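# Wind the green wire onto the reel inside the ring

## Task

Coil the green wire around the reel, always turning the same way, until just a short total length remains off it. Wire only counts as wound when it sits between the two flanges, not beyond their rims and not inside the middle hole. At the end the reel must lie flat and sit wholly within the painted ring. Neither the reel nor the wire may touch any other object or anything fixed to the table, such as an arm's base. Nothing held in place only by the robot counts. Release everything, move the grippers away, and then declare the job finished yourself, since a run that stops any other way counts as failed.

## Robot and tools

Robot: two six-joint arms, left_arm and right_arm, each with a two-finger gripper. Positions are reported in one shared world frame. Its origin is on the tabletop midway between the arms, +z is up, +x reaches out over the table, and left_arm sits on the +y side. The names left and right refer to arms, not to image sides. Arm bases may be tilted. Mounting plates and the metal frame behind the arms are fixed obstacles, and a proximity warning counts a plate plus its side of the frame as part of that arm.

execute_actions takes "actions", a list holding one item or nothing.
- Empty list: no command; just returns the current state.
- Motion item: {"rows": [...], "steps": n}, with n from 1 to 15 control steps of 1/30 s each (15 if omitted). Each row covers one step; if there are fewer rows than steps, the final row repeats.
- Wait item: {"steps": n}, n up to 300, no new command. It counts from the previous result, and your reply time uses up part of it.
- Optional "pictures": true/false sets whether camera images come back (they do by default).
A refused call sends nothing to the robot.

Each row is one flat list of 14 numbers covering both arms, even if only one moves. The order is left_arm waist, shoulder, elbow, wrist pitch, wrist yaw, wrist roll, gripper opening, then the same seven for right_arm. Joint values are absolute target angles in radians, in the same form as the Joint positions line, not offsets. Nominal ranges per arm are: waist -2.618 to 3.054, shoulder 0.000 to 3.142, elbow 0.000 to 3.142, wrist pitch -1.571 to 1.571, wrist yaw -1.571 to 1.571, wrist roll -2.094 to 2.094. A true limit may differ from these by up to 0.036 rad either way. A target more than 0.036 rad beyond a stated limit, and further out than the current angle, gets the call refused. A target beyond the real limit is clipped there, and the message "joint sent to its limit" may appear, possibly referring to an earlier action. Its absence does not prove there is more room.

The gripper opening is a unitless absolute command from -1 (closed) to +1 (fully open, pads 0.094 m apart). grip_measured reports the actual opening on the same scale. Away from the ends, the fingers go to the commanded value. To hold something, command roughly 0.03 below grip_measured for a firm grip, or less below it for a lighter one. Each gripper's reading may be off by about 1 mm. Pad force tops out near 50 to 62 N and is weaker on very thin parts (under about 2 mm). The pads can press hard briefly on first contact. The fingers extend along the gripper's +z axis and close along its y axis. The reported end_effector_position is the point between the pads, about 1 cm short of the tips.

Motion limits: each step, the command actually sent stays within a fixed lead of the measured angle. The leads are waist 0.202, shoulder 0.258, elbow 0.238, wrist pitch 0.573, wrist yaw and roll 0.522 rad. If the targets would move the hand more than 70 mm from where it is now, all joints of that arm are scaled back. Distant targets therefore take several actions. Between calls the arms keep heading to the last row sent. They stop once everything is nearly still or a step is HELD. After that, only a new action makes them advance or press further, though fingers in motion finish moving. The simulation runs on while you think.

Results: the state line `left_arm: …` | `right_arm: …` gives each gripper's position in metres and its orientation as quaternion wxyz, in the world frame. It can be inaccurate, especially at long reach. Joint positions and Joint velocities list six joints per arm (rad, rad/s) and then the pad gap (m, m/s). "joint command not followed" means a clearance check altered or blocked some joint targets, while the rest of the row still ran. HELD marks steps where your row, wholly or partly, was not sent. Joint torques are total drive outputs that carry offsets, scaling and noise, and they are nonzero even in free air. MOTOR HOT appears from 75 °C. At 90 °C that arm halts for 10 s. At 100 °C it goes limp and drops. Both are reported as OVER-TEMPERATURE FAULT, so avoid long heavy holds.

Cameras: cam_head_left, cam_head_right, cam_high, cam_low, cam_left_wrist, cam_right_wrist, each 504x504. Calibrations (K, distortion, T_world_to_cam) are supplied and may be slightly off. Wrist camera poses follow the joint readings. zoom_image takes "camera" and "region" [x0, y0, x1, y1], in pixels of that camera's latest image with (0,0) at top-left and at most 504x504. It returns an enlarged view.

finished_scene takes "scene", the number of the current scene. It ends that scene for good and reports whether the goal was met. Call it only after the wire is wound, the reel lies flat in the ring, and both grippers have opened and pulled away. Replying without any tool call also ends the run.

Avoid the following. Don't let the arms collide or push against each other. Don't knock or drop anything off the table. Avoid slams, slips and very forceful pushes. Loose objects may occasionally be nudged by outside disturbances, so check the final state before finishing.

Each tool is called after ">>>" as name([rows], argument=value, ...), one row to a line, values as JSON.

## Session

>>> execute_actions(actions=[])

Scene clock: 0.00 s of 4800.00 s.
left_arm: end_effector_position=(+0.0592, +0.0962, +0.2146) grip_measured=+1.000 end_effector_quat_wxyz=(-0.108, -0.053, +0.767, -0.630) | right_arm: end_effector_position=(+0.4006, -0.5752, +0.2301) grip_measured=+1.000 end_effector_quat_wxyz=(+0.008, +0.699, +0.715, -0.015)
Joint positions: left_arm=[-0.461  2.189  0.054  1.455  0.947 -1.219  0.094] | right_arm=[-0.46   2.279  2.106 -1.3    0.204  0.939  0.094]
Joint velocities: left_arm=[ 0.017 -0.007 -0.012  0.007 -0.007  0.022  0.   ] | right_arm=[-0.022 -0.027  0.012 -0.022 -0.066 -0.037  0.   ]
Joint torques (N m, as the arm reports them, + toward a larger angle): no reading
Motor temperatures (°C, as the motors report them): left_arm=[18 21 19 20 18 21] | right_arm=[21 18 18 19 20 19]

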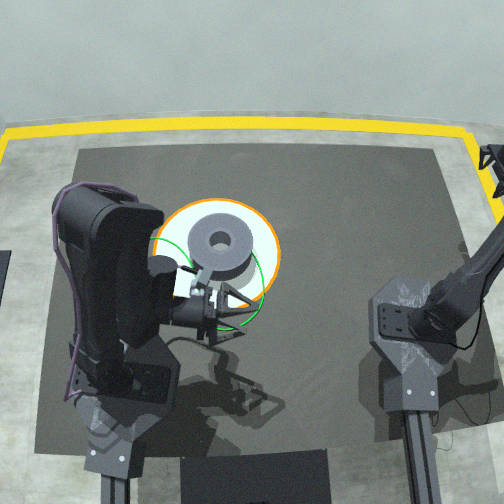

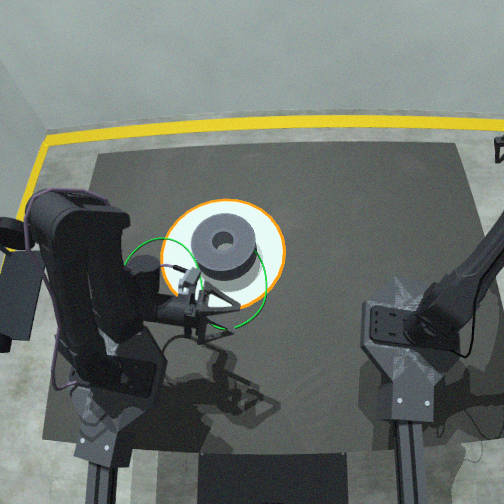

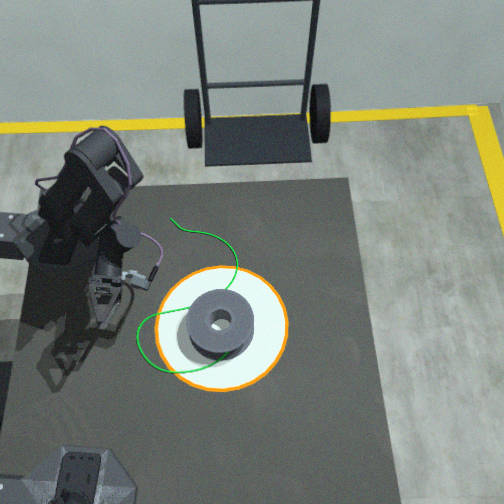

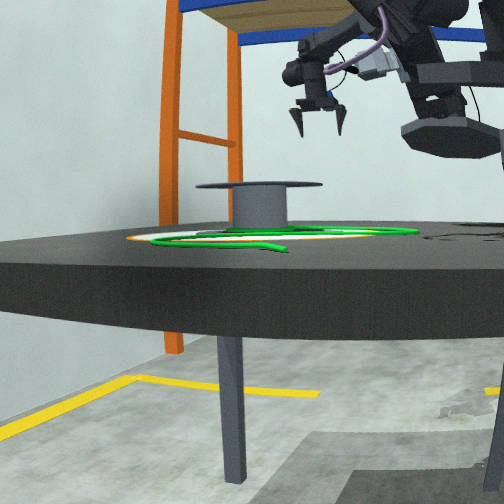

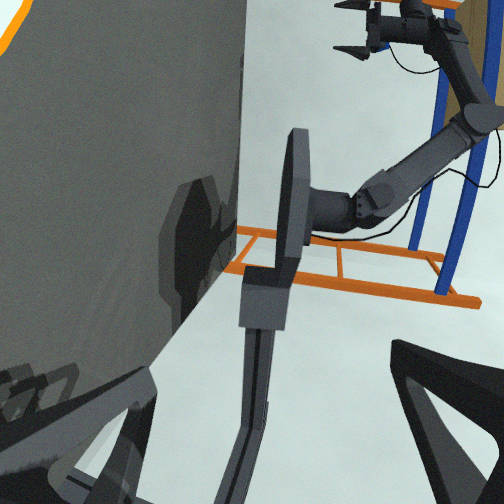

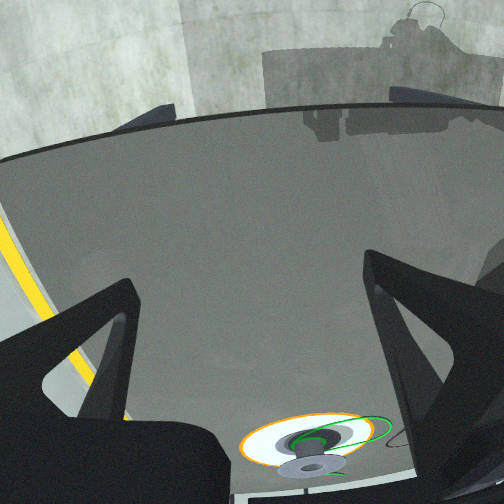

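>>> zoom_image(camera="cam_high", region=[120, 200, 320, 400])

>>> zoom_image(camera="cam_low", region=[120, 150, 440, 280])

>>> zoom_image(camera="cam_right_wrist", region=[230, 400, 410, 490])

Region (120, 200, 320, 400) of cam_high's 504x504 image, scaled by 2.520, with more detail than that image has.

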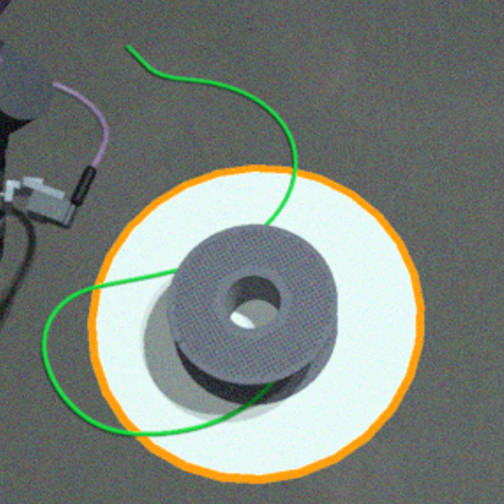

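Region (120, 150, 440, 280) of cam_low's 504x504 image, scaled by 1.575, with more detail than that image has; it fills the top 205 rows of this view, and the rest is white.

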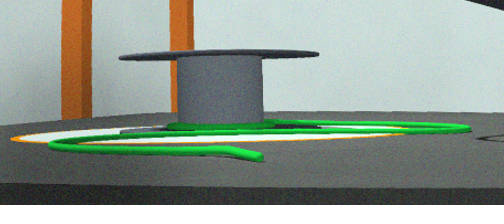

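Region (230, 400, 410, 490) of cam_right_wrist's 504x504 image, scaled by 2.800, with more detail than that image has.

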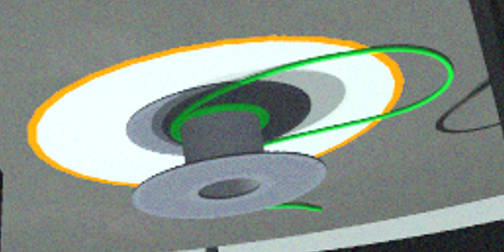

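>>> execute_actions([
  {"rows":[[-0.461,1.3,0.6,1.0,0.5,-1.0,1,-0.3,1.2,1.2,-1.0,0,0,1]],"steps":15},
], pictures=false)

>>> execute_actions([
  {"steps":30},
])

Scene clock: 17.37 s of 4800.00 s.
left_arm: end_effector_position=(+0.2425, +0.0848, +0.4843) grip_measured=+1.000 end_effector_quat_wxyz=(+0.350, +0.023, +0.600, -0.719) | right_arm: end_effector_position=(+0.3038, -0.4349, +0.3628) grip_measured=+1.000 end_effector_quat_wxyz=(+0.222, +0.270, +0.936, +0.042)
Joint positions: left_arm=[-0.463  1.472  0.548  1.063  0.563 -1.05   0.094] | right_arm=[-0.297  1.256  1.21  -1.041  0.018  0.075  0.094]
Joint velocities: left_arm=[-0.027 -1.746  0.286 -0.256 -0.212  0.125  0.   ] | right_arm=[-0.012 -1.512  0.002  0.095 -0.051 -0.432  0.   ]
Joint torques (N m, as the arm reports them, + toward a larger angle): left_arm=[-0.85 -4.77  8.05  1.98 -0.02  0.18] | right_arm=[ 0.59 -1.42  5.22  1.43 -0.24 -0.13]
Motor temperatures (°C, as the motors report them): left_arm=[18 21 19 22 18 21] | right_arm=[21 22 19 19 20 19]
Steps of this call (steps 1 to 90: nothing new was sent; then 13.87 s passed at rest; steps 91 to 105: all 15 steps of this action). Readings (joint positions):
91: left_arm=[-0.462 2.162 0.071 1.400 0.912 -1.198] | right_arm=[-0.454 2.258 2.075 -1.267 0.192 0.892]
92: left_arm=[-0.463 2.112 0.109 1.317 0.856 -1.174] | right_arm=[-0.443 2.221 2.013 -1.221 0.172 0.825]
94: left_arm=[-0.463 2.008 0.204 1.227 0.768 -1.139] | right_arm=[-0.396 2.123 1.883 -1.155 0.132 0.677]
98: left_arm=[-0.463 1.824 0.378 1.143 0.664 -1.097] | right_arm=[-0.287 1.824 1.560 -1.050 0.050 0.319]
105: the state above

Scene clock: 18.37 s of 4800.00 s.
left_arm: end_effector_position=(+0.2339, +0.1169, +0.5570) grip_measured=+1.000 end_effector_quat_wxyz=(+0.429, +0.034, +0.538, -0.724) | right_arm: end_effector_position=(+0.3030, -0.4378, +0.3840) grip_measured=+1.000 end_effector_quat_wxyz=(+0.266, +0.241, +0.933, +0.027)
Joint positions: left_arm=[-0.463  1.297  0.595  1.014  0.508 -1.012  0.094] | right_arm=[-0.297  1.19   1.21  -1.017  0.013  0.012  0.094]
Joint velocities: left_arm=[-0.017 -0.017 -0.032 -0.051  0.022  0.022  0.   ] | right_arm=[-0.007 -0.007 -0.027  0.022 -0.007 -0.007  0.   ]
Joint torques (N m, as the arm reports them, + toward a larger angle): left_arm=[-0.69 -2.16  7.26  1.69 -0.15  0.14] | right_arm=[ 0.44 -3.28  5.25  1.45 -0.23 -0.14]
Motor temperatures (°C, as the motors report them): left_arm=[18 21 19 22 18 21] | right_arm=[21 22 19 19 20 19]
Steps of this call (steps 1 to 30: the robot went on to your last target). Readings (joint positions):
1: left_arm=[-0.463 1.413 0.558 1.055 0.552 -1.043] | right_arm=[-0.297 1.211 1.210 -1.032 0.017 0.062]
2: left_arm=[-0.463 1.362 0.569 1.052 0.543 -1.037] | right_arm=[-0.297 1.184 1.210 -1.026 0.016 0.052]
4: left_arm=[-0.463 1.299 0.589 1.057 0.530 -1.026] | right_arm=[-0.297 1.174 1.210 -1.020 0.015 0.038]
8: left_arm=[-0.463 1.290 0.595 1.045 0.517 -1.017] | right_arm=[-0.297 1.189 1.210 -1.018 0.013 0.022]
30: the state above
All arms were judged still, so your last target was given up. Only a new action makes them travel on or press farther. Fingers that are still opening or closing keep moving.
camera_calibration (this result's frames):
cam_left_wrist: T_world_to_cam=[[-0.738473, -0.0900208, 0.668247, -0.187563], [-0.615714, -0.313973, -0.722715, 0.628956], [0.274871, -0.945155, 0.176433, 0.0513417], [0, 0, 0, 1]] pos_world=[0.234635, 0.229116, 0.570836]
cam_right_wrist: T_world_to_cam=[[-0.528666, -0.810329, -0.252743, -0.0980925], [-0.846283, 0.526222, 0.0830383, 0.471281], [0.0657109, 0.257792, -0.963963, 0.57678], [0, 0, 0, 1]] pos_world=[0.309079, -0.476175, 0.492068]

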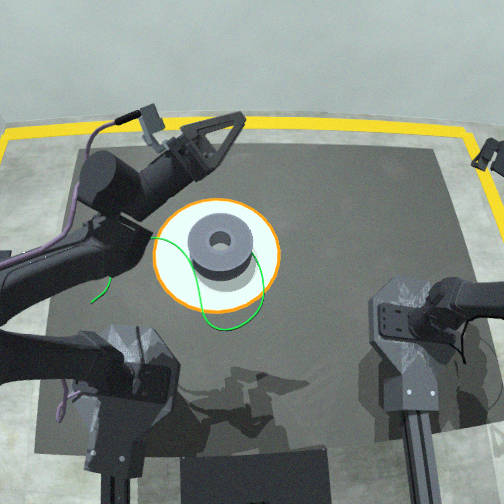

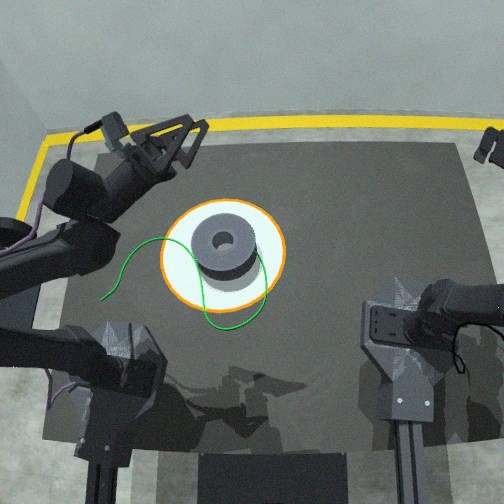

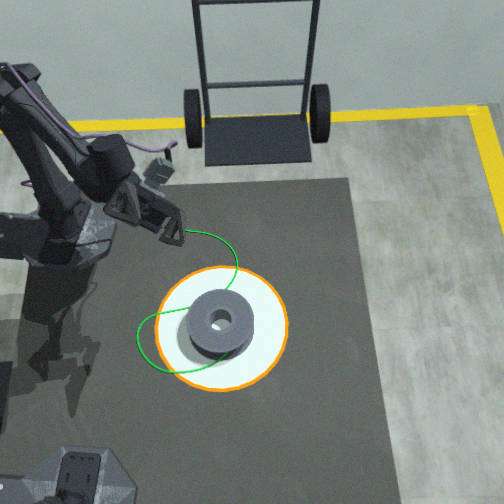

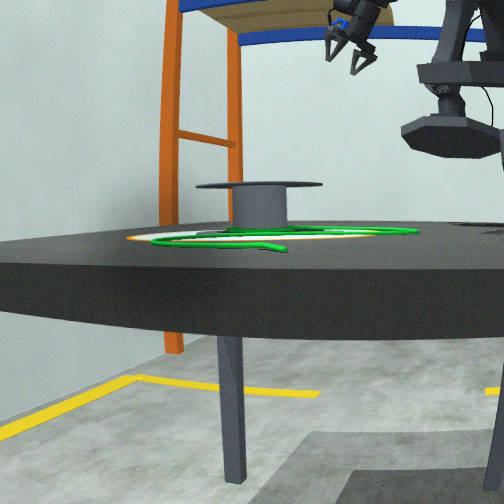

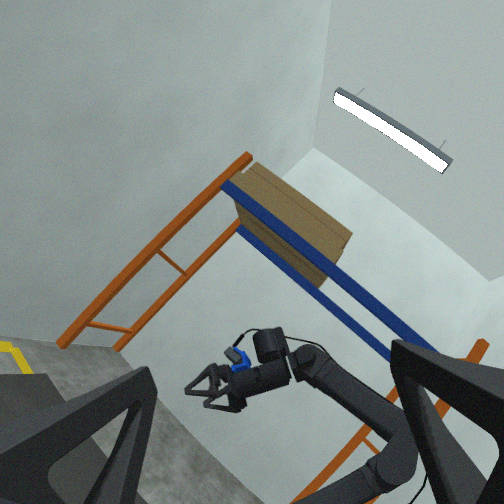

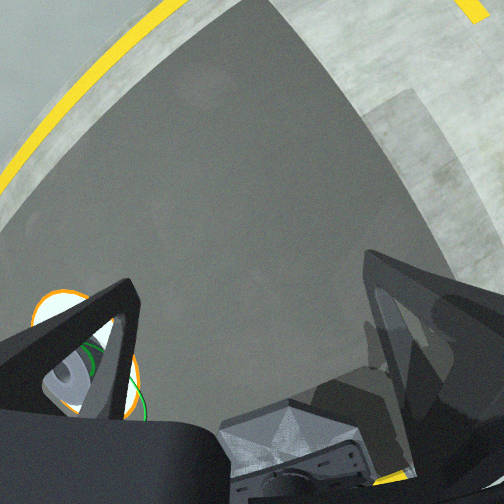

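>>> execute_actions([
  {"rows":[[-0.42,1.5,1.1,0.0,0.2,-0.5,0.5,-0.3,0.8,0.8,-0.8,0,0,1],[-0.42,1.5,1.1,0.0,0.2,-0.5,0.5,-0.3,0.8,0.8,-0.8,0,0,1],[-0.42,1.5,1.1,0.0,0.2,-0.5,0.5,-0.3,0.8,0.8,-0.8,0,0,1],[-0.42,1.5,1.1,0.0,0.2,-0.5,0.5,-0.3,0.8,0.8,-0.8,0,0,1],[-0.42,1.5,1.1,0.0,0.2,-0.5,0.5,-0.3,0.8,0.8,-0.8,0,0,1],[-0.42,1.5,1.1,0.0,0.2,-0.5,0.5,-0.3,0.8,0.8,-0.8,0,0,1],[-0.42,1.5,1.1,0.0,0.2,-0.5,0.5,-0.3,0.8,0.8,-0.8,0,0,1],[-0.35,1.9,1.35,-1.1,-0.17,0,-1,-0.3,0.5,0.5,-0.6,0,0,1]],"steps":15},
], pictures=false)

>>> execute_actions([
  {"steps":40},
])

Scene clock: 24.90 s of 4800.00 s.
left_arm: end_effector_position=(+0.4263, +0.1131, +0.4048) grip_measured=-0.988 end_effector_quat_wxyz=(+0.458, +0.055, +0.838, -0.293) | right_arm: end_effector_position=(+0.2376, -0.3927, +0.3160) grip_measured=+1.000 end_effector_quat_wxyz=(+0.404, +0.243, +0.882, -0.007)
Joint positions: left_arm=[-0.368  1.797  1.273  0.019  0.027 -0.293  0.001] | right_arm=[-0.297  0.511  0.502 -0.685  0.012  0.011  0.094]
Joint velocities: left_arm=[ 0.129  0.921  0.408 -1.824 -0.755  1.077 -0.004] | right_arm=[-0.002 -0.012 -0.042  0.212 -0.037  0.022  0.   ]
Joint torques (N m, as the arm reports them, + toward a larger angle): left_arm=[-1.57 -7.02  8.77  1.76  0.1   0.07] | right_arm=[-0.22  0.13  6.79  2.23 -0.23 -0.13]
Motor temperatures (°C, as the motors report them): left_arm=[18 21 19 22 18 21] | right_arm=[21 21 19 20 20 19]
Steps of this call (steps 1 to 90: nothing new was sent; then 3.03 s passed at rest; steps 91 to 105: all 15 steps of this action). Readings (joint positions):
91: left_arm=[-0.462 1.308 0.613 0.977 0.489 -0.966] | right_arm=[-0.297 1.160 1.173 -0.967 0.013 0.012]
92: left_arm=[-0.459 1.338 0.659 0.915 0.457 -0.908] | right_arm=[-0.297 1.096 1.094 -0.900 0.013 0.012]
94: left_arm=[-0.446 1.421 0.784 0.743 0.384 -0.788] | right_arm=[-0.297 0.932 0.938 -0.862 0.012 0.012]
98: left_arm=[-0.420 1.538 1.041 0.352 0.256 -0.608] | right_arm=[-0.297 0.768 0.781 -0.819 0.012 0.012]
105: the state above

Scene clock: 26.23 s of 4800.00 s.
left_arm: end_effector_position=(+0.2482, +0.2243, +0.2335) grip_measured=-0.990 end_effector_quat_wxyz=(-0.025, +0.251, +0.968, -0.003) | right_arm: end_effector_position=(+0.2468, -0.3998, +0.3288) grip_measured=+1.000 end_effector_quat_wxyz=(+0.434, +0.243, +0.867, -0.015)
Joint positions: left_arm=[-0.353  1.921  1.32  -1.084 -0.162 -0.007  0.   ] | right_arm=[-0.297  0.511  0.502 -0.616  0.012  0.011  0.094]
Joint velocities: left_arm=[-0.012 -0.002  0.002 -0.022  0.007 -0.037  0.   ] | right_arm=[ 0.002 -0.002 -0.022  0.066  0.007 -0.051  0.   ]
Joint torques (N m, as the arm reports them, + toward a larger angle): left_arm=[-1.31 -8.1   8.4   0.11 -0.1   0.1 ] | right_arm=[-0.24 -0.09  6.3   1.92 -0.23 -0.13]
Motor temperatures (°C, as the motors report them): left_arm=[18 21 19 22 18 21] | right_arm=[21 21 19 20 20 19]
Steps of this call (steps 1 to 40: the robot went on to your last target). Readings (joint positions):
1: left_arm=[-0.364 1.827 1.285 -0.047 0.002 -0.256] | right_arm=[-0.297 0.511 0.502 -0.676 0.012 0.011]
2: left_arm=[-0.361 1.853 1.294 -0.122 -0.023 -0.220] | right_arm=[-0.297 0.511 0.502 -0.663 0.012 0.011]
4: left_arm=[-0.356 1.893 1.304 -0.291 -0.065 -0.158] | right_arm=[-0.297 0.511 0.502 -0.643 0.012 0.011]
8: left_arm=[-0.353 1.921 1.304 -0.665 -0.117 -0.078] | right_arm=[-0.297 0.511 0.502 -0.625 0.012 0.011]
40: the state above
camera_calibration (this result's frames):
cam_left_wrist: T_world_to_cam=[[-0.632244, -0.77451, -0.0200416, 0.336691], [-0.732091, 0.588749, 0.342662, 0.0152971], [-0.253596, 0.231318, -0.939245, 0.33372], [0, 0, 0, 1]] pos_world=[0.3087, 0.174569, 0.314951]
cam_right_wrist: T_world_to_cam=[[-0.492869, -0.818618, -0.294864, -0.109235], [-0.77677, 0.566661, -0.274816, 0.524926], [0.392057, 0.0935931, -0.915167, 0.35523], [0, 0, 0, 1]] pos_world=[0.214637, -0.420124, 0.437143]

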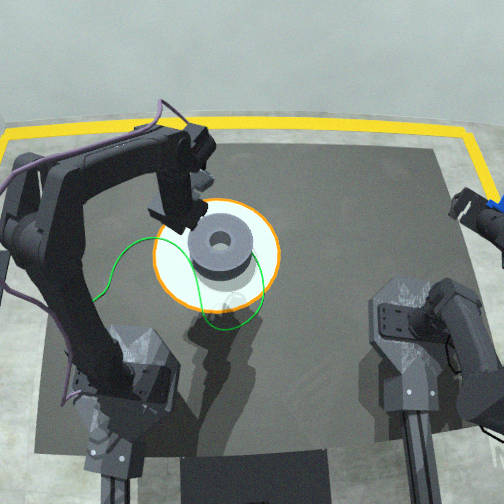

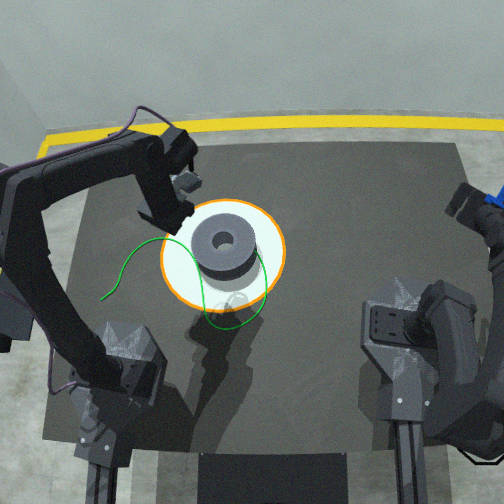

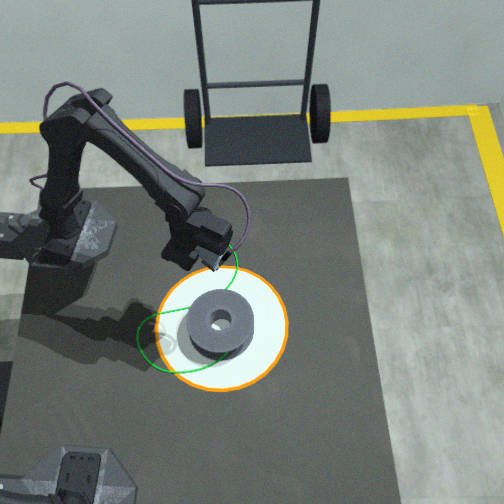

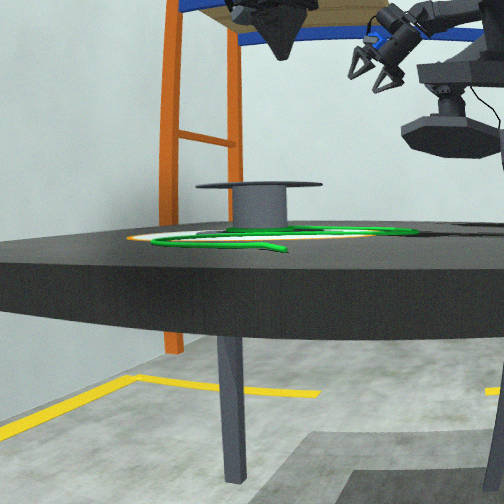

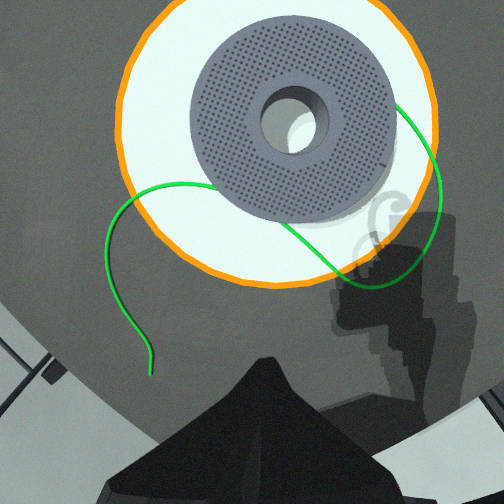

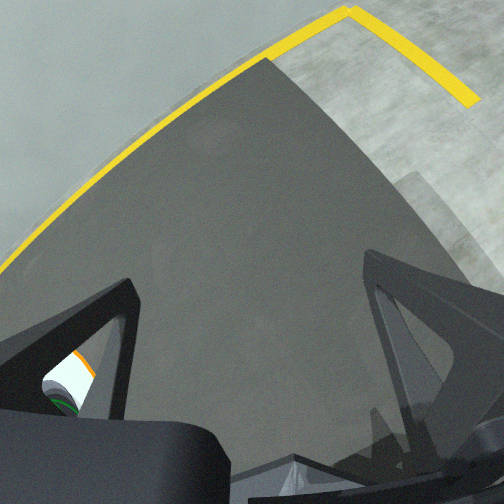

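>>> execute_actions([
  {"rows":[[-0.36,1.96,1.37,-1.07,-0.18,0,-1,-0.3,0.5,0.5,-0.6,0,0,1],[-0.37,2.02,1.40,-1.03,-0.18,0,-1,-0.3,0.5,0.5,-0.6,0,0,1],[-0.38,2.08,1.43,-0.99,-0.18,0,-1,-0.3,0.5,0.5,-0.6,0,0,1],[-0.39,2.14,1.46,-0.95,-0.18,0,-1,-0.3,0.5,0.5,-0.6,0,0,1],[-0.40,2.20,1.49,-0.91,-0.18,0,-1,-0.3,0.5,0.5,-0.6,0,0,1],[-0.41,2.26,1.52,-0.87,-0.18,0,-1,-0.3,0.5,0.5,-0.6,0,0,1],[-0.415,2.32,1.55,-0.84,-0.184,0,-1,-0.3,0.5,0.5,-0.6,0,0,1],[-0.42,2.378,1.57,-0.80,-0.184,0,-1,-0.3,0.5,0.5,-0.6,0,0,1]],"steps":15},
], pictures=false)

>>> execute_actions([
  {"steps":20},
])

Scene clock: 38.00 s of 4800.00 s.
left_arm: end_effector_position=(+0.2918, +0.1494, +0.1087) grip_measured=-0.990 end_effector_quat_wxyz=(-0.037, +0.284, +0.958, +0.011) | right_arm: end_effector_position=(+0.2468, -0.3998, +0.3288) grip_measured=+1.000 end_effector_quat_wxyz=(+0.434, +0.243, +0.867, -0.015)
Joint positions: left_arm=[-0.415  2.427  1.543 -0.843 -0.176 -0.007  0.   ] | right_arm=[-0.297  0.511  0.502 -0.616  0.012  0.011  0.094]
Joint velocities: left_arm=[ 0.022 -0.188 -0.007  0.154 -0.022  0.007  0.   ] | right_arm=[ 0.022 -0.027 -0.007 -0.051 -0.007 -0.007  0.   ]
Joint torques (N m, as the arm reports them, + toward a larger angle): left_arm=[ -2.56 -12.12   7.73   0.48  -0.1    0.08] | right_arm=[-0.24 -0.04  6.33  1.91 -0.23 -0.13]
Motor temperatures (°C, as the motors report them): left_arm=[18 22 20 21 18 21] | right_arm=[21 20 19 22 20 19]
Steps of this call (steps 1 to 15: the robot went on to your last target; steps 16 to 90: nothing new was sent; then 8.27 s passed at rest; steps 91 to 105: all 15 steps of this action). Readings (joint positions):
91: left_arm=[-0.353 1.925 1.324 -1.086 -0.163 -0.007] | right_arm=[-0.297 0.511 0.502 -0.616 0.012 0.011]
92: left_arm=[-0.353 1.939 1.337 -1.087 -0.165 -0.007] | right_arm=[-0.297 0.511 0.502 -0.616 0.012 0.011]
94: left_arm=[-0.357 2.009 1.392 -1.070 -0.170 -0.007] | right_arm=[-0.297 0.511 0.502 -0.616 0.012 0.011]
98: left_arm=[-0.387 2.246 1.516 -0.946 -0.176 -0.007] | right_arm=[-0.297 0.511 0.502 -0.616 0.012 0.011]
105: the state above

Scene clock: 38.67 s of 4800.00 s.
left_arm: end_effector_position=(+0.3038, +0.1445, +0.1211) grip_measured=-0.990 end_effector_quat_wxyz=(-0.009, +0.279, +0.960, +0.003) | right_arm: end_effector_position=(+0.2468, -0.3998, +0.3288) grip_measured=+1.000 end_effector_quat_wxyz=(+0.434, +0.243, +0.867, -0.015)
Joint positions: left_arm=[-0.415  2.393  1.543 -0.817 -0.177 -0.007  0.   ] | right_arm=[-0.297  0.511  0.502 -0.616  0.012  0.011  0.094]
Joint velocities: left_arm=[ 0.012 -0.007 -0.002  0.007  0.051 -0.007  0.   ] | right_arm=[ 0.012 -0.022 -0.007 -0.037  0.022  0.007  0.   ]
Joint torques (N m, as the arm reports them, + toward a larger angle): left_arm=[ -2.23 -10.77   7.83   0.59  -0.13   0.07] | right_arm=[-0.24 -0.07  6.34  1.91 -0.24 -0.13]
Motor temperatures (°C, as the motors report them): left_arm=[18 23 20 21 18 21] | right_arm=[21 20 19 22 20 19]
Steps of this call (steps 1 to 20: the robot went on to your last target). Readings (joint positions):
1: left_arm=[-0.415 2.420 1.543 -0.839 -0.177 -0.007] | right_arm=[-0.297 0.511 0.502 -0.616 0.012 0.011]
2: left_arm=[-0.415 2.413 1.543 -0.834 -0.177 -0.007] | right_arm=[-0.297 0.511 0.502 -0.616 0.012 0.011]
4: left_arm=[-0.415 2.401 1.543 -0.827 -0.177 -0.007] | right_arm=[-0.297 0.511 0.502 -0.616 0.012 0.011]
8: left_arm=[-0.415 2.393 1.543 -0.819 -0.177 -0.007] | right_arm=[-0.297 0.511 0.502 -0.616 0.012 0.011]
20: the state above
camera_calibration (this result's frames):
cam_left_wrist: T_world_to_cam=[[-0.675543, -0.736004, -0.044039, 0.318233], [-0.707599, 0.630367, 0.319281, 0.130887], [-0.207232, 0.24685, -0.946636, 0.245302], [0, 0, 0, 1]] pos_world=[0.35843, 0.0911611, 0.204437]
cam_right_wrist: T_world_to_cam=[[-0.492869, -0.818618, -0.294864, -0.109235], [-0.77677, 0.566661, -0.274816, 0.524926], [0.392057, 0.0935931, -0.915167, 0.35523], [0, 0, 0, 1]] pos_world=[0.214637, -0.420124, 0.437143]

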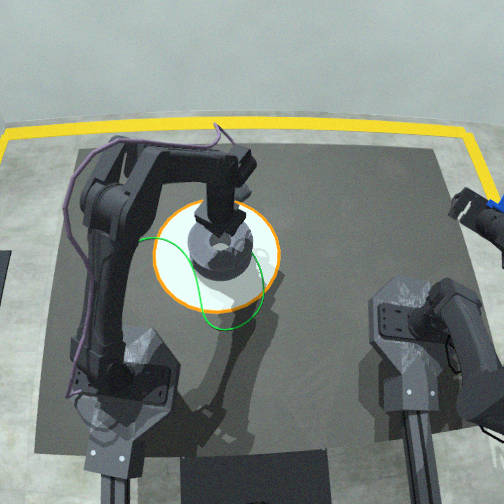

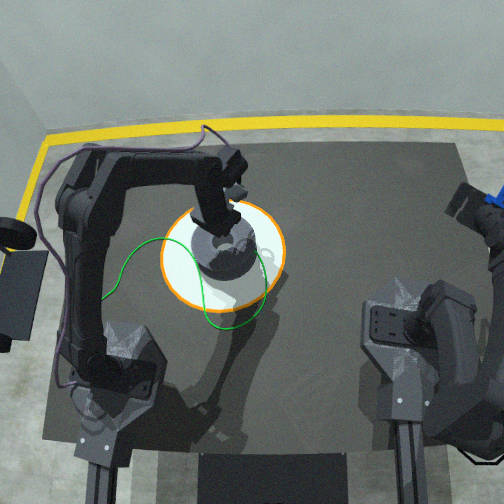

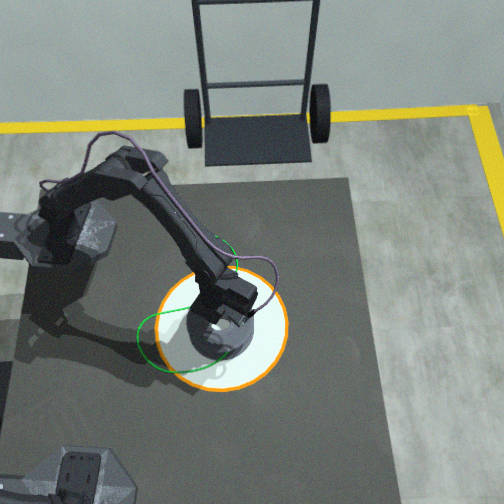

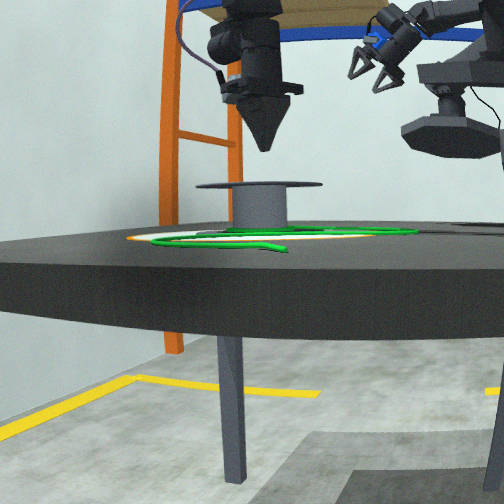

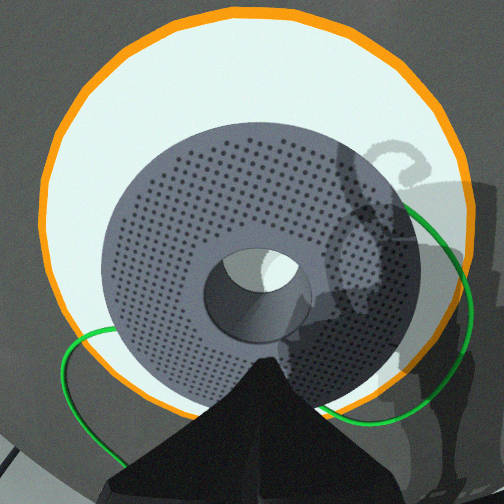

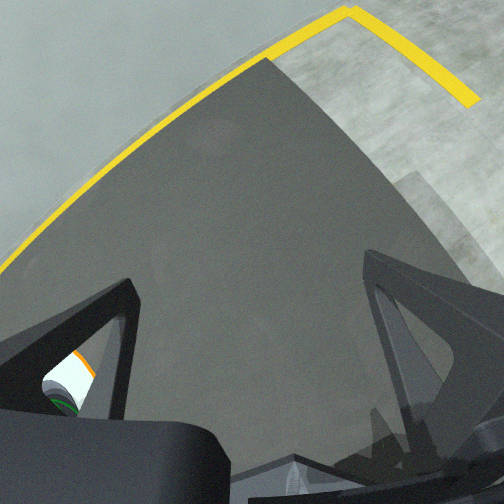

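>>> execute_actions([
  {"rows":[[-0.417,2.388,1.568,-0.78,-0.184,2.05,-1,-0.3,0.5,0.5,-0.6,0,0,1],[-0.414,2.398,1.566,-0.765,-0.184,2.05,-1,-0.3,0.5,0.5,-0.6,0,0,1],[-0.411,2.408,1.564,-0.75,-0.184,2.05,-1,-0.3,0.5,0.5,-0.6,0,0,1],[-0.408,2.418,1.562,-0.735,-0.184,2.05,-1,-0.3,0.5,0.5,-0.6,0,0,1],[-0.405,2.428,1.56,-0.72,-0.184,2.05,-1,-0.3,0.5,0.5,-0.6,0,0,1],[-0.402,2.438,1.558,-0.705,-0.184,2.05,-1,-0.3,0.5,0.5,-0.6,0,0,1],[-0.399,2.448,1.556,-0.69,-0.184,2.05,-1,-0.3,0.5,0.5,-0.6,0,0,1],[-0.396,2.458,1.554,-0.675,-0.184,2.05,-1,-0.3,0.5,0.5,-0.6,0,0,1],[-0.393,2.468,1.552,-0.66,-0.184,2.05,-1,-0.3,0.5,0.5,-0.6,0,0,1],[-0.39,2.478,1.55,-0.645,-0.184,2.05,-1,-0.3,0.5,0.5,-0.6,0,0,1],[-0.388,2.488,1.549,-0.635,-0.184,2.05,-1,-0.3,0.5,0.5,-0.6,0,0,1],[-0.386,2.498,1.548,-0.625,-0.184,2.05,-1,-0.3,0.5,0.5,-0.6,0,0,1],[-0.384,2.508,1.547,-0.615,-0.184,2.05,-1,-0.3,0.5,0.5,-0.6,0,0,1],[-0.383,2.518,1.546,-0.61,-0.184,2.05,-1,-0.3,0.5,0.5,-0.6,0,0,1],[-0.382,2.53,1.545,-0.605,-0.184,2.05,-1,-0.3,0.5,0.5,-0.6,0,0,1]],"steps":15},
], pictures=false)

>>> execute_actions([
  {"steps":30},
])

Scene clock: 46.43 s of 4800.00 s.
left_arm: end_effector_position=(+0.3174, +0.1391, +0.0728) grip_measured=-0.990 end_effector_quat_wxyz=(+0.008, +0.837, +0.548, +0.005) | right_arm: end_effector_position=(+0.2468, -0.3998, +0.3288) grip_measured=+1.000 end_effector_quat_wxyz=(+0.434, +0.243, +0.867, -0.015)
Joint positions: left_arm=[-0.389  2.511  1.543 -0.657 -0.18   1.443  0.   ] | right_arm=[-0.297  0.511  0.502 -0.616  0.012  0.011  0.094]
Joint velocities: left_arm=[ 0.051  0.3    0.002  0.315 -0.022  2.718 -0.   ] | right_arm=[-0.012  0.012 -0.007 -0.051  0.066  0.051  0.   ]
Joint torques (N m, as the arm reports them, + toward a larger angle): left_arm=[-2.12 -9.61  5.18  0.55 -0.12 -0.01] | right_arm=[-0.26 -0.05  6.35  1.91 -0.23 -0.12]
Motor temperatures (°C, as the motors report them): left_arm=[18 24 20 21 18 21] | right_arm=[21 19 20 23 20 19]
Steps of this call (steps 1 to 15: the robot went on to your last target; steps 16 to 90: nothing new was sent; then 4.27 s passed at rest; steps 91 to 105: all 15 steps of this action). Readings (joint positions):
91: left_arm=[-0.415 2.393 1.543 -0.815 -0.178 0.068] | right_arm=[-0.297 0.511 0.502 -0.616 0.012 0.011]
92: left_arm=[-0.415 2.393 1.543 -0.811 -0.178 0.167] | right_arm=[-0.297 0.511 0.502 -0.616 0.012 0.011]
94: left_arm=[-0.415 2.397 1.543 -0.794 -0.178 0.363] | right_arm=[-0.297 0.511 0.502 -0.616 0.012 0.011]
98: left_arm=[-0.410 2.428 1.543 -0.744 -0.178 0.756] | right_arm=[-0.297 0.511 0.502 -0.616 0.012 0.011]
105: the state above

Scene clock: 47.43 s of 4800.00 s.
left_arm: end_effector_position=(+0.3210, +0.1370, +0.0621) grip_measured=-0.990 end_effector_quat_wxyz=(+0.012, +0.960, +0.280, +0.012) | right_arm: end_effector_position=(+0.2468, -0.3998, +0.3288) grip_measured=+1.000 end_effector_quat_wxyz=(+0.434, +0.243, +0.867, -0.015)
Joint positions: left_arm=[-0.385  2.538  1.543 -0.614 -0.181  2.042  0.   ] | right_arm=[-0.297  0.511  0.502 -0.616  0.012  0.011  0.094]
Joint velocities: left_arm=[-0.007  0.007  0.002 -0.022 -0.037 -0.066  0.001] | right_arm=[-0.012  0.027  0.032 -0.022 -0.081  0.037  0.   ]
Joint torques (N m, as the arm reports them, + toward a larger angle): left_arm=[ -1.99 -10.38   5.18   0.58  -0.09   0.11] | right_arm=[-0.28 -0.05  6.31  1.9  -0.24 -0.13]
Motor temperatures (°C, as the motors report them): left_arm=[18 24 20 21 18 21] | right_arm=[21 19 20 23 20 19]
Steps of this call (steps 1 to 30: the robot went on to your last target). Readings (joint positions):
1: left_arm=[-0.387 2.521 1.543 -0.649 -0.180 1.541] | right_arm=[-0.297 0.511 0.502 -0.616 0.012 0.011]
2: left_arm=[-0.385 2.528 1.543 -0.642 -0.181 1.637] | right_arm=[-0.297 0.511 0.502 -0.616 0.012 0.011]
4: left_arm=[-0.385 2.537 1.543 -0.636 -0.181 1.784] | right_arm=[-0.297 0.511 0.502 -0.616 0.012 0.011]
8: left_arm=[-0.385 2.538 1.543 -0.623 -0.181 1.938] | right_arm=[-0.297 0.511 0.502 -0.616 0.012 0.011]
30: the state above
camera_calibration (this result's frames):
cam_left_wrist: T_world_to_cam=[[-0.379103, 0.92249, -0.0727585, 0.00118425], [0.866201, 0.381432, 0.322809, -0.304665], [0.32554, 0.0593544, -0.943663, 0.0493231], [0, 0, 0, 1]] pos_world=[0.248293, 0.112189, 0.144979]
cam_right_wrist: T_world_to_cam=[[-0.492869, -0.818618, -0.294864, -0.109235], [-0.77677, 0.566661, -0.274816, 0.524926], [0.392057, 0.0935931, -0.915167, 0.35523], [0, 0, 0, 1]] pos_world=[0.214637, -0.420124, 0.437143]

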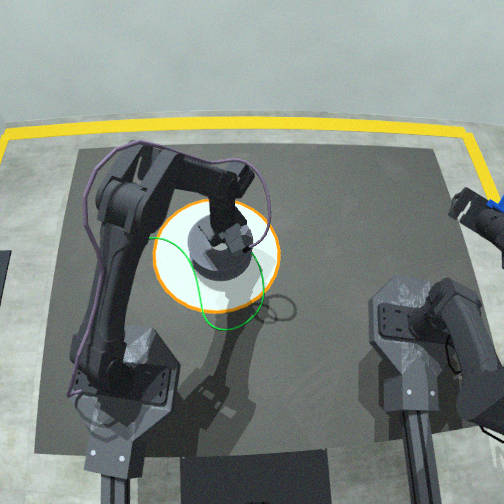

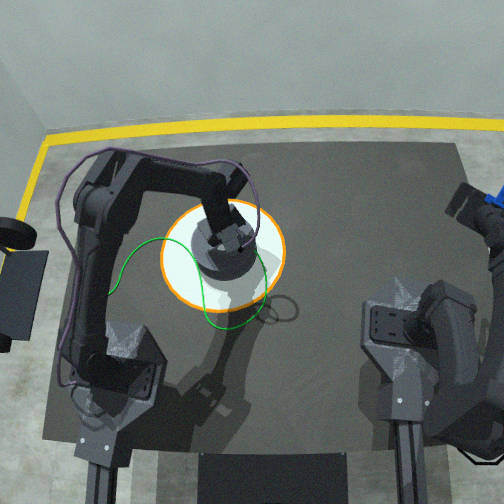

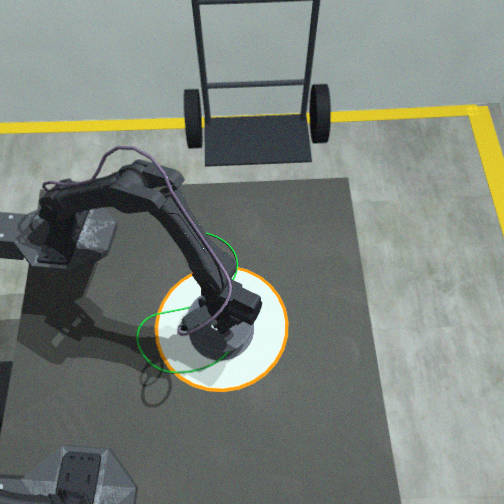

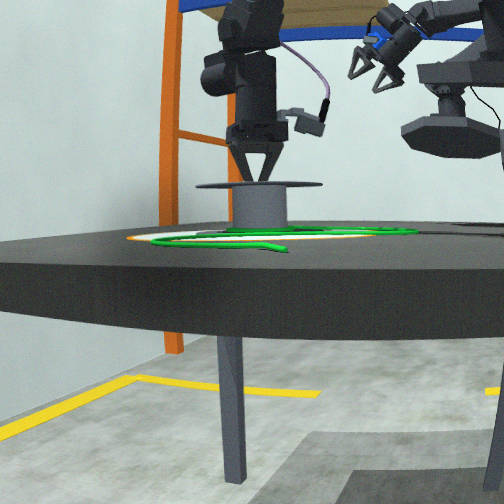

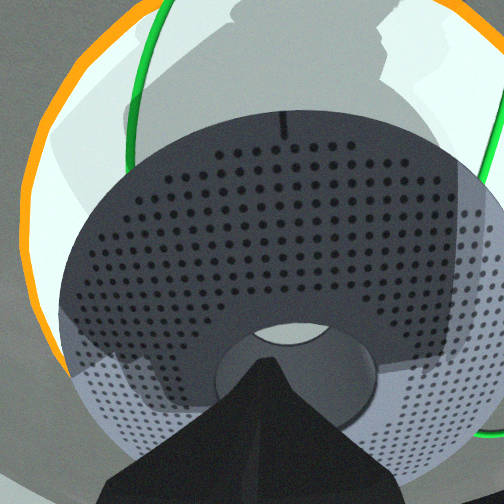

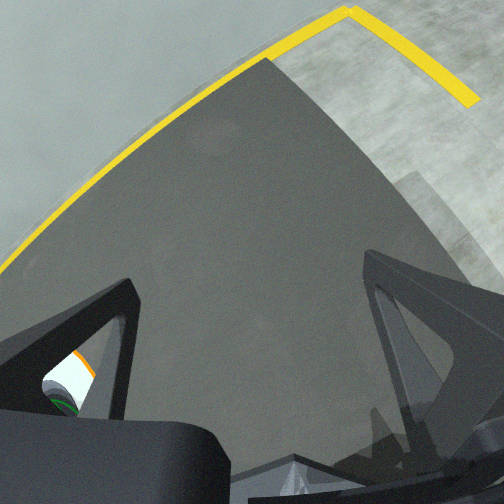

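>>> execute_actions([
  {"rows":[[-0.382,2.538,1.518,-0.63,-0.184,2.06,-1,-0.3,0.5,0.5,-0.6,0,0,1]],"steps":15},
], pictures=false)

>>> execute_actions([
  {"rows":[[-0.382,2.538,1.518,-0.63,-0.184,2.06,-0.9,-0.3,0.5,0.5,-0.6,0,0,1],[-0.382,2.538,1.518,-0.63,-0.184,2.06,-0.8,-0.3,0.5,0.5,-0.6,0,0,1],[-0.382,2.538,1.518,-0.63,-0.184,2.06,-0.75,-0.3,0.5,0.5,-0.6,0,0,1],[-0.382,2.538,1.518,-0.63,-0.184,2.06,-0.7,-0.3,0.5,0.5,-0.6,0,0,1],[-0.382,2.538,1.518,-0.63,-0.184,2.06,-0.65,-0.3,0.5,0.5,-0.6,0,0,1],[-0.382,2.538,1.518,-0.63,-0.184,2.06,-0.6,-0.3,0.5,0.5,-0.6,0,0,1]],"steps":15},
])

Scene clock: 50.10 s of 4800.00 s.
left_arm: end_effector_position=(+0.3210, +0.1370, +0.0621) grip_measured=-0.990 end_effector_quat_wxyz=(+0.012, +0.961, +0.275, +0.012) | right_arm: end_effector_position=(+0.2468, -0.3998, +0.3288) grip_measured=+1.000 end_effector_quat_wxyz=(+0.434, +0.243, +0.867, -0.015)
Joint positions: left_arm=[-0.385  2.538  1.543 -0.614 -0.181  2.052  0.   ] | right_arm=[-0.297  0.511  0.502 -0.616  0.012  0.011  0.094]
Joint velocities: left_arm=[ 0.007 -0.012 -0.002  0.007  0.007  0.051 -0.001] | right_arm=[ 0.002 -0.012 -0.007  0.022 -0.007  0.037  0.   ]
Joint torques (N m, as the arm reports them, + toward a larger angle): left_arm=[-2.05 -9.78  2.84  0.24 -0.04  0.1 ] | right_arm=[-0.24 -0.06  6.34  1.91 -0.22 -0.13]
Motor temperatures (°C, as the motors report them): left_arm=[18 24 20 21 18 21] | right_arm=[21 19 20 23 20 19]
Steps of this call (steps 1 to 15: the robot went on to your last target; steps 16 to 65: nothing new was sent; steps 66 to 80: all 15 steps of this action). Readings (joint positions):
66: left_arm=[-0.385 2.538 1.543 -0.614 -0.181 2.044] | right_arm=[-0.297 0.511 0.502 -0.616 0.012 0.011]
67: left_arm=[-0.385 2.538 1.543 -0.614 -0.181 2.046] | right_arm=[-0.297 0.511 0.502 -0.616 0.012 0.011]
69: left_arm=[-0.385 2.538 1.543 -0.614 -0.181 2.048] | right_arm=[-0.297 0.511 0.502 -0.616 0.012 0.011]
73: left_arm=[-0.385 2.538 1.543 -0.614 -0.181 2.051] | right_arm=[-0.297 0.511 0.502 -0.616 0.012 0.011]
80: the state above

Scene clock: 50.60 s of 4800.00 s.
left_arm: end_effector_position=(+0.3176, +0.1386, +0.0603) grip_measured=-0.601 end_effector_quat_wxyz=(+0.008, +0.962, +0.274, +0.009) | right_arm: end_effector_position=(+0.2468, -0.3998, +0.3288) grip_measured=+1.000 end_effector_quat_wxyz=(+0.434, +0.243, +0.867, -0.015)
Joint positions: left_arm=[-0.385  2.538  1.534 -0.615 -0.181  2.053  0.019] | right_arm=[-0.297  0.511  0.502 -0.616  0.012  0.011  0.094]
Joint velocities: left_arm=[ 0.032 -0.007 -0.002 -0.081 -0.022 -0.022 -0.001] | right_arm=[-0.007 -0.002  0.012  0.037  0.007 -0.037  0.   ]
Joint torques (N m, as the arm reports them, + toward a larger angle): left_arm=[-2.13 -9.84  3.53  0.32 -0.06  0.1 ] | right_arm=[-0.25 -0.06  6.33  1.91 -0.24 -0.13]
Motor temperatures (°C, as the motors report them): left_arm=[18 24 20 21 18 21] | right_arm=[21 19 20 23 20 19]
Steps of this call (steps 1 to 15: all 15 steps of this action). Readings (joint positions):
1: left_arm=[-0.385 2.538 1.543 -0.614 -0.181 2.053] | right_arm=[-0.297 0.511 0.502 -0.616 0.012 0.011]
2: left_arm=[-0.385 2.538 1.543 -0.614 -0.181 2.053] | right_arm=[-0.297 0.511 0.502 -0.616 0.012 0.011]
4: left_arm=[-0.385 2.538 1.543 -0.614 -0.181 2.053] | right_arm=[-0.297 0.511 0.502 -0.616 0.012 0.011]
8: left_arm=[-0.385 2.538 1.537 -0.615 -0.181 2.053] | right_arm=[-0.297 0.511 0.502 -0.616 0.012 0.011]
15: the state above
camera_calibration (this result's frames):
cam_left_wrist: T_world_to_cam=[[-0.368202, 0.927464, -0.0650918, -0.0063575], [0.873381, 0.369037, 0.317831, -0.302064], [0.318799, 0.0601762, -0.94591, 0.050835], [0, 0, 0, 1]] pos_world=[0.24527, 0.11431, 0.143677]
cam_right_wrist: T_world_to_cam=[[-0.492869, -0.818618, -0.294864, -0.109235], [-0.77677, 0.566661, -0.274816, 0.524926], [0.392057, 0.0935931, -0.915167, 0.35523], [0, 0, 0, 1]] pos_world=[0.214637, -0.420124, 0.437143]

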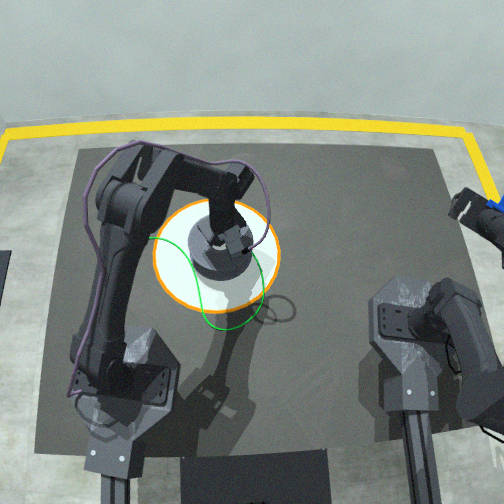

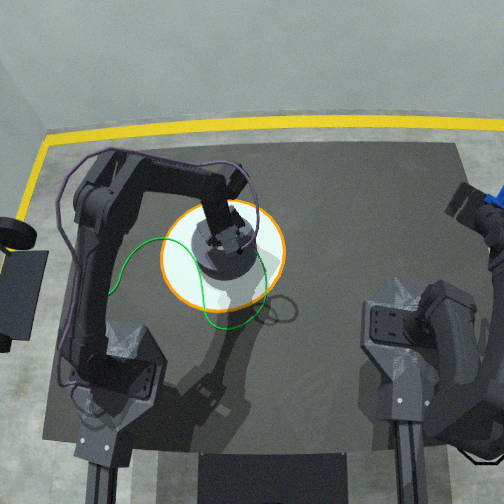

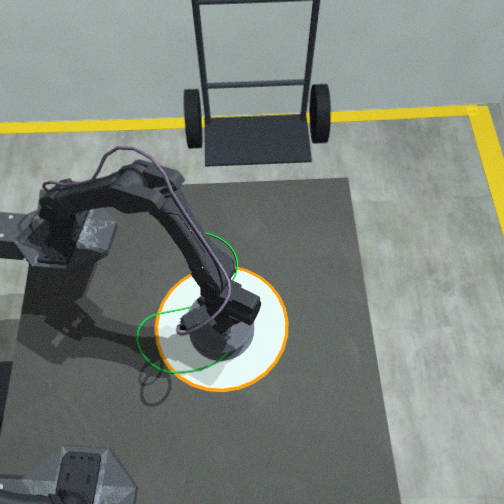

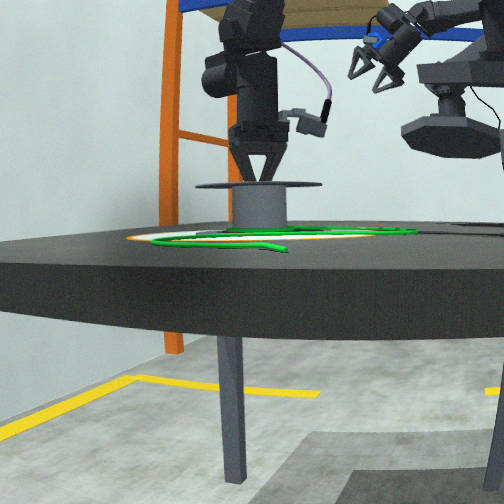

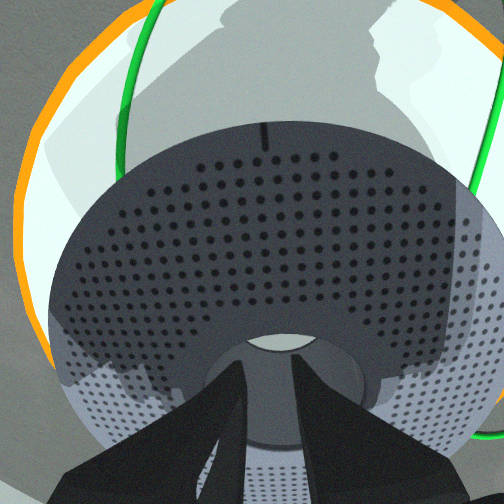

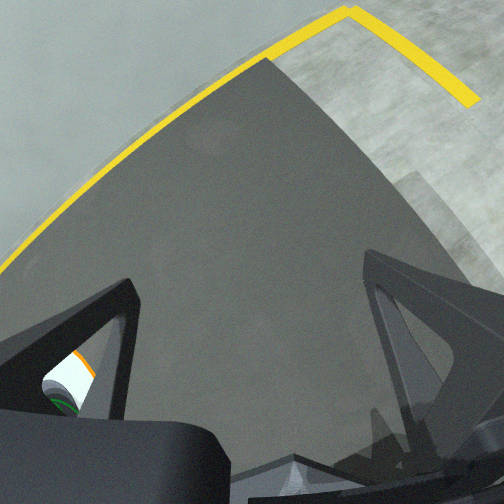

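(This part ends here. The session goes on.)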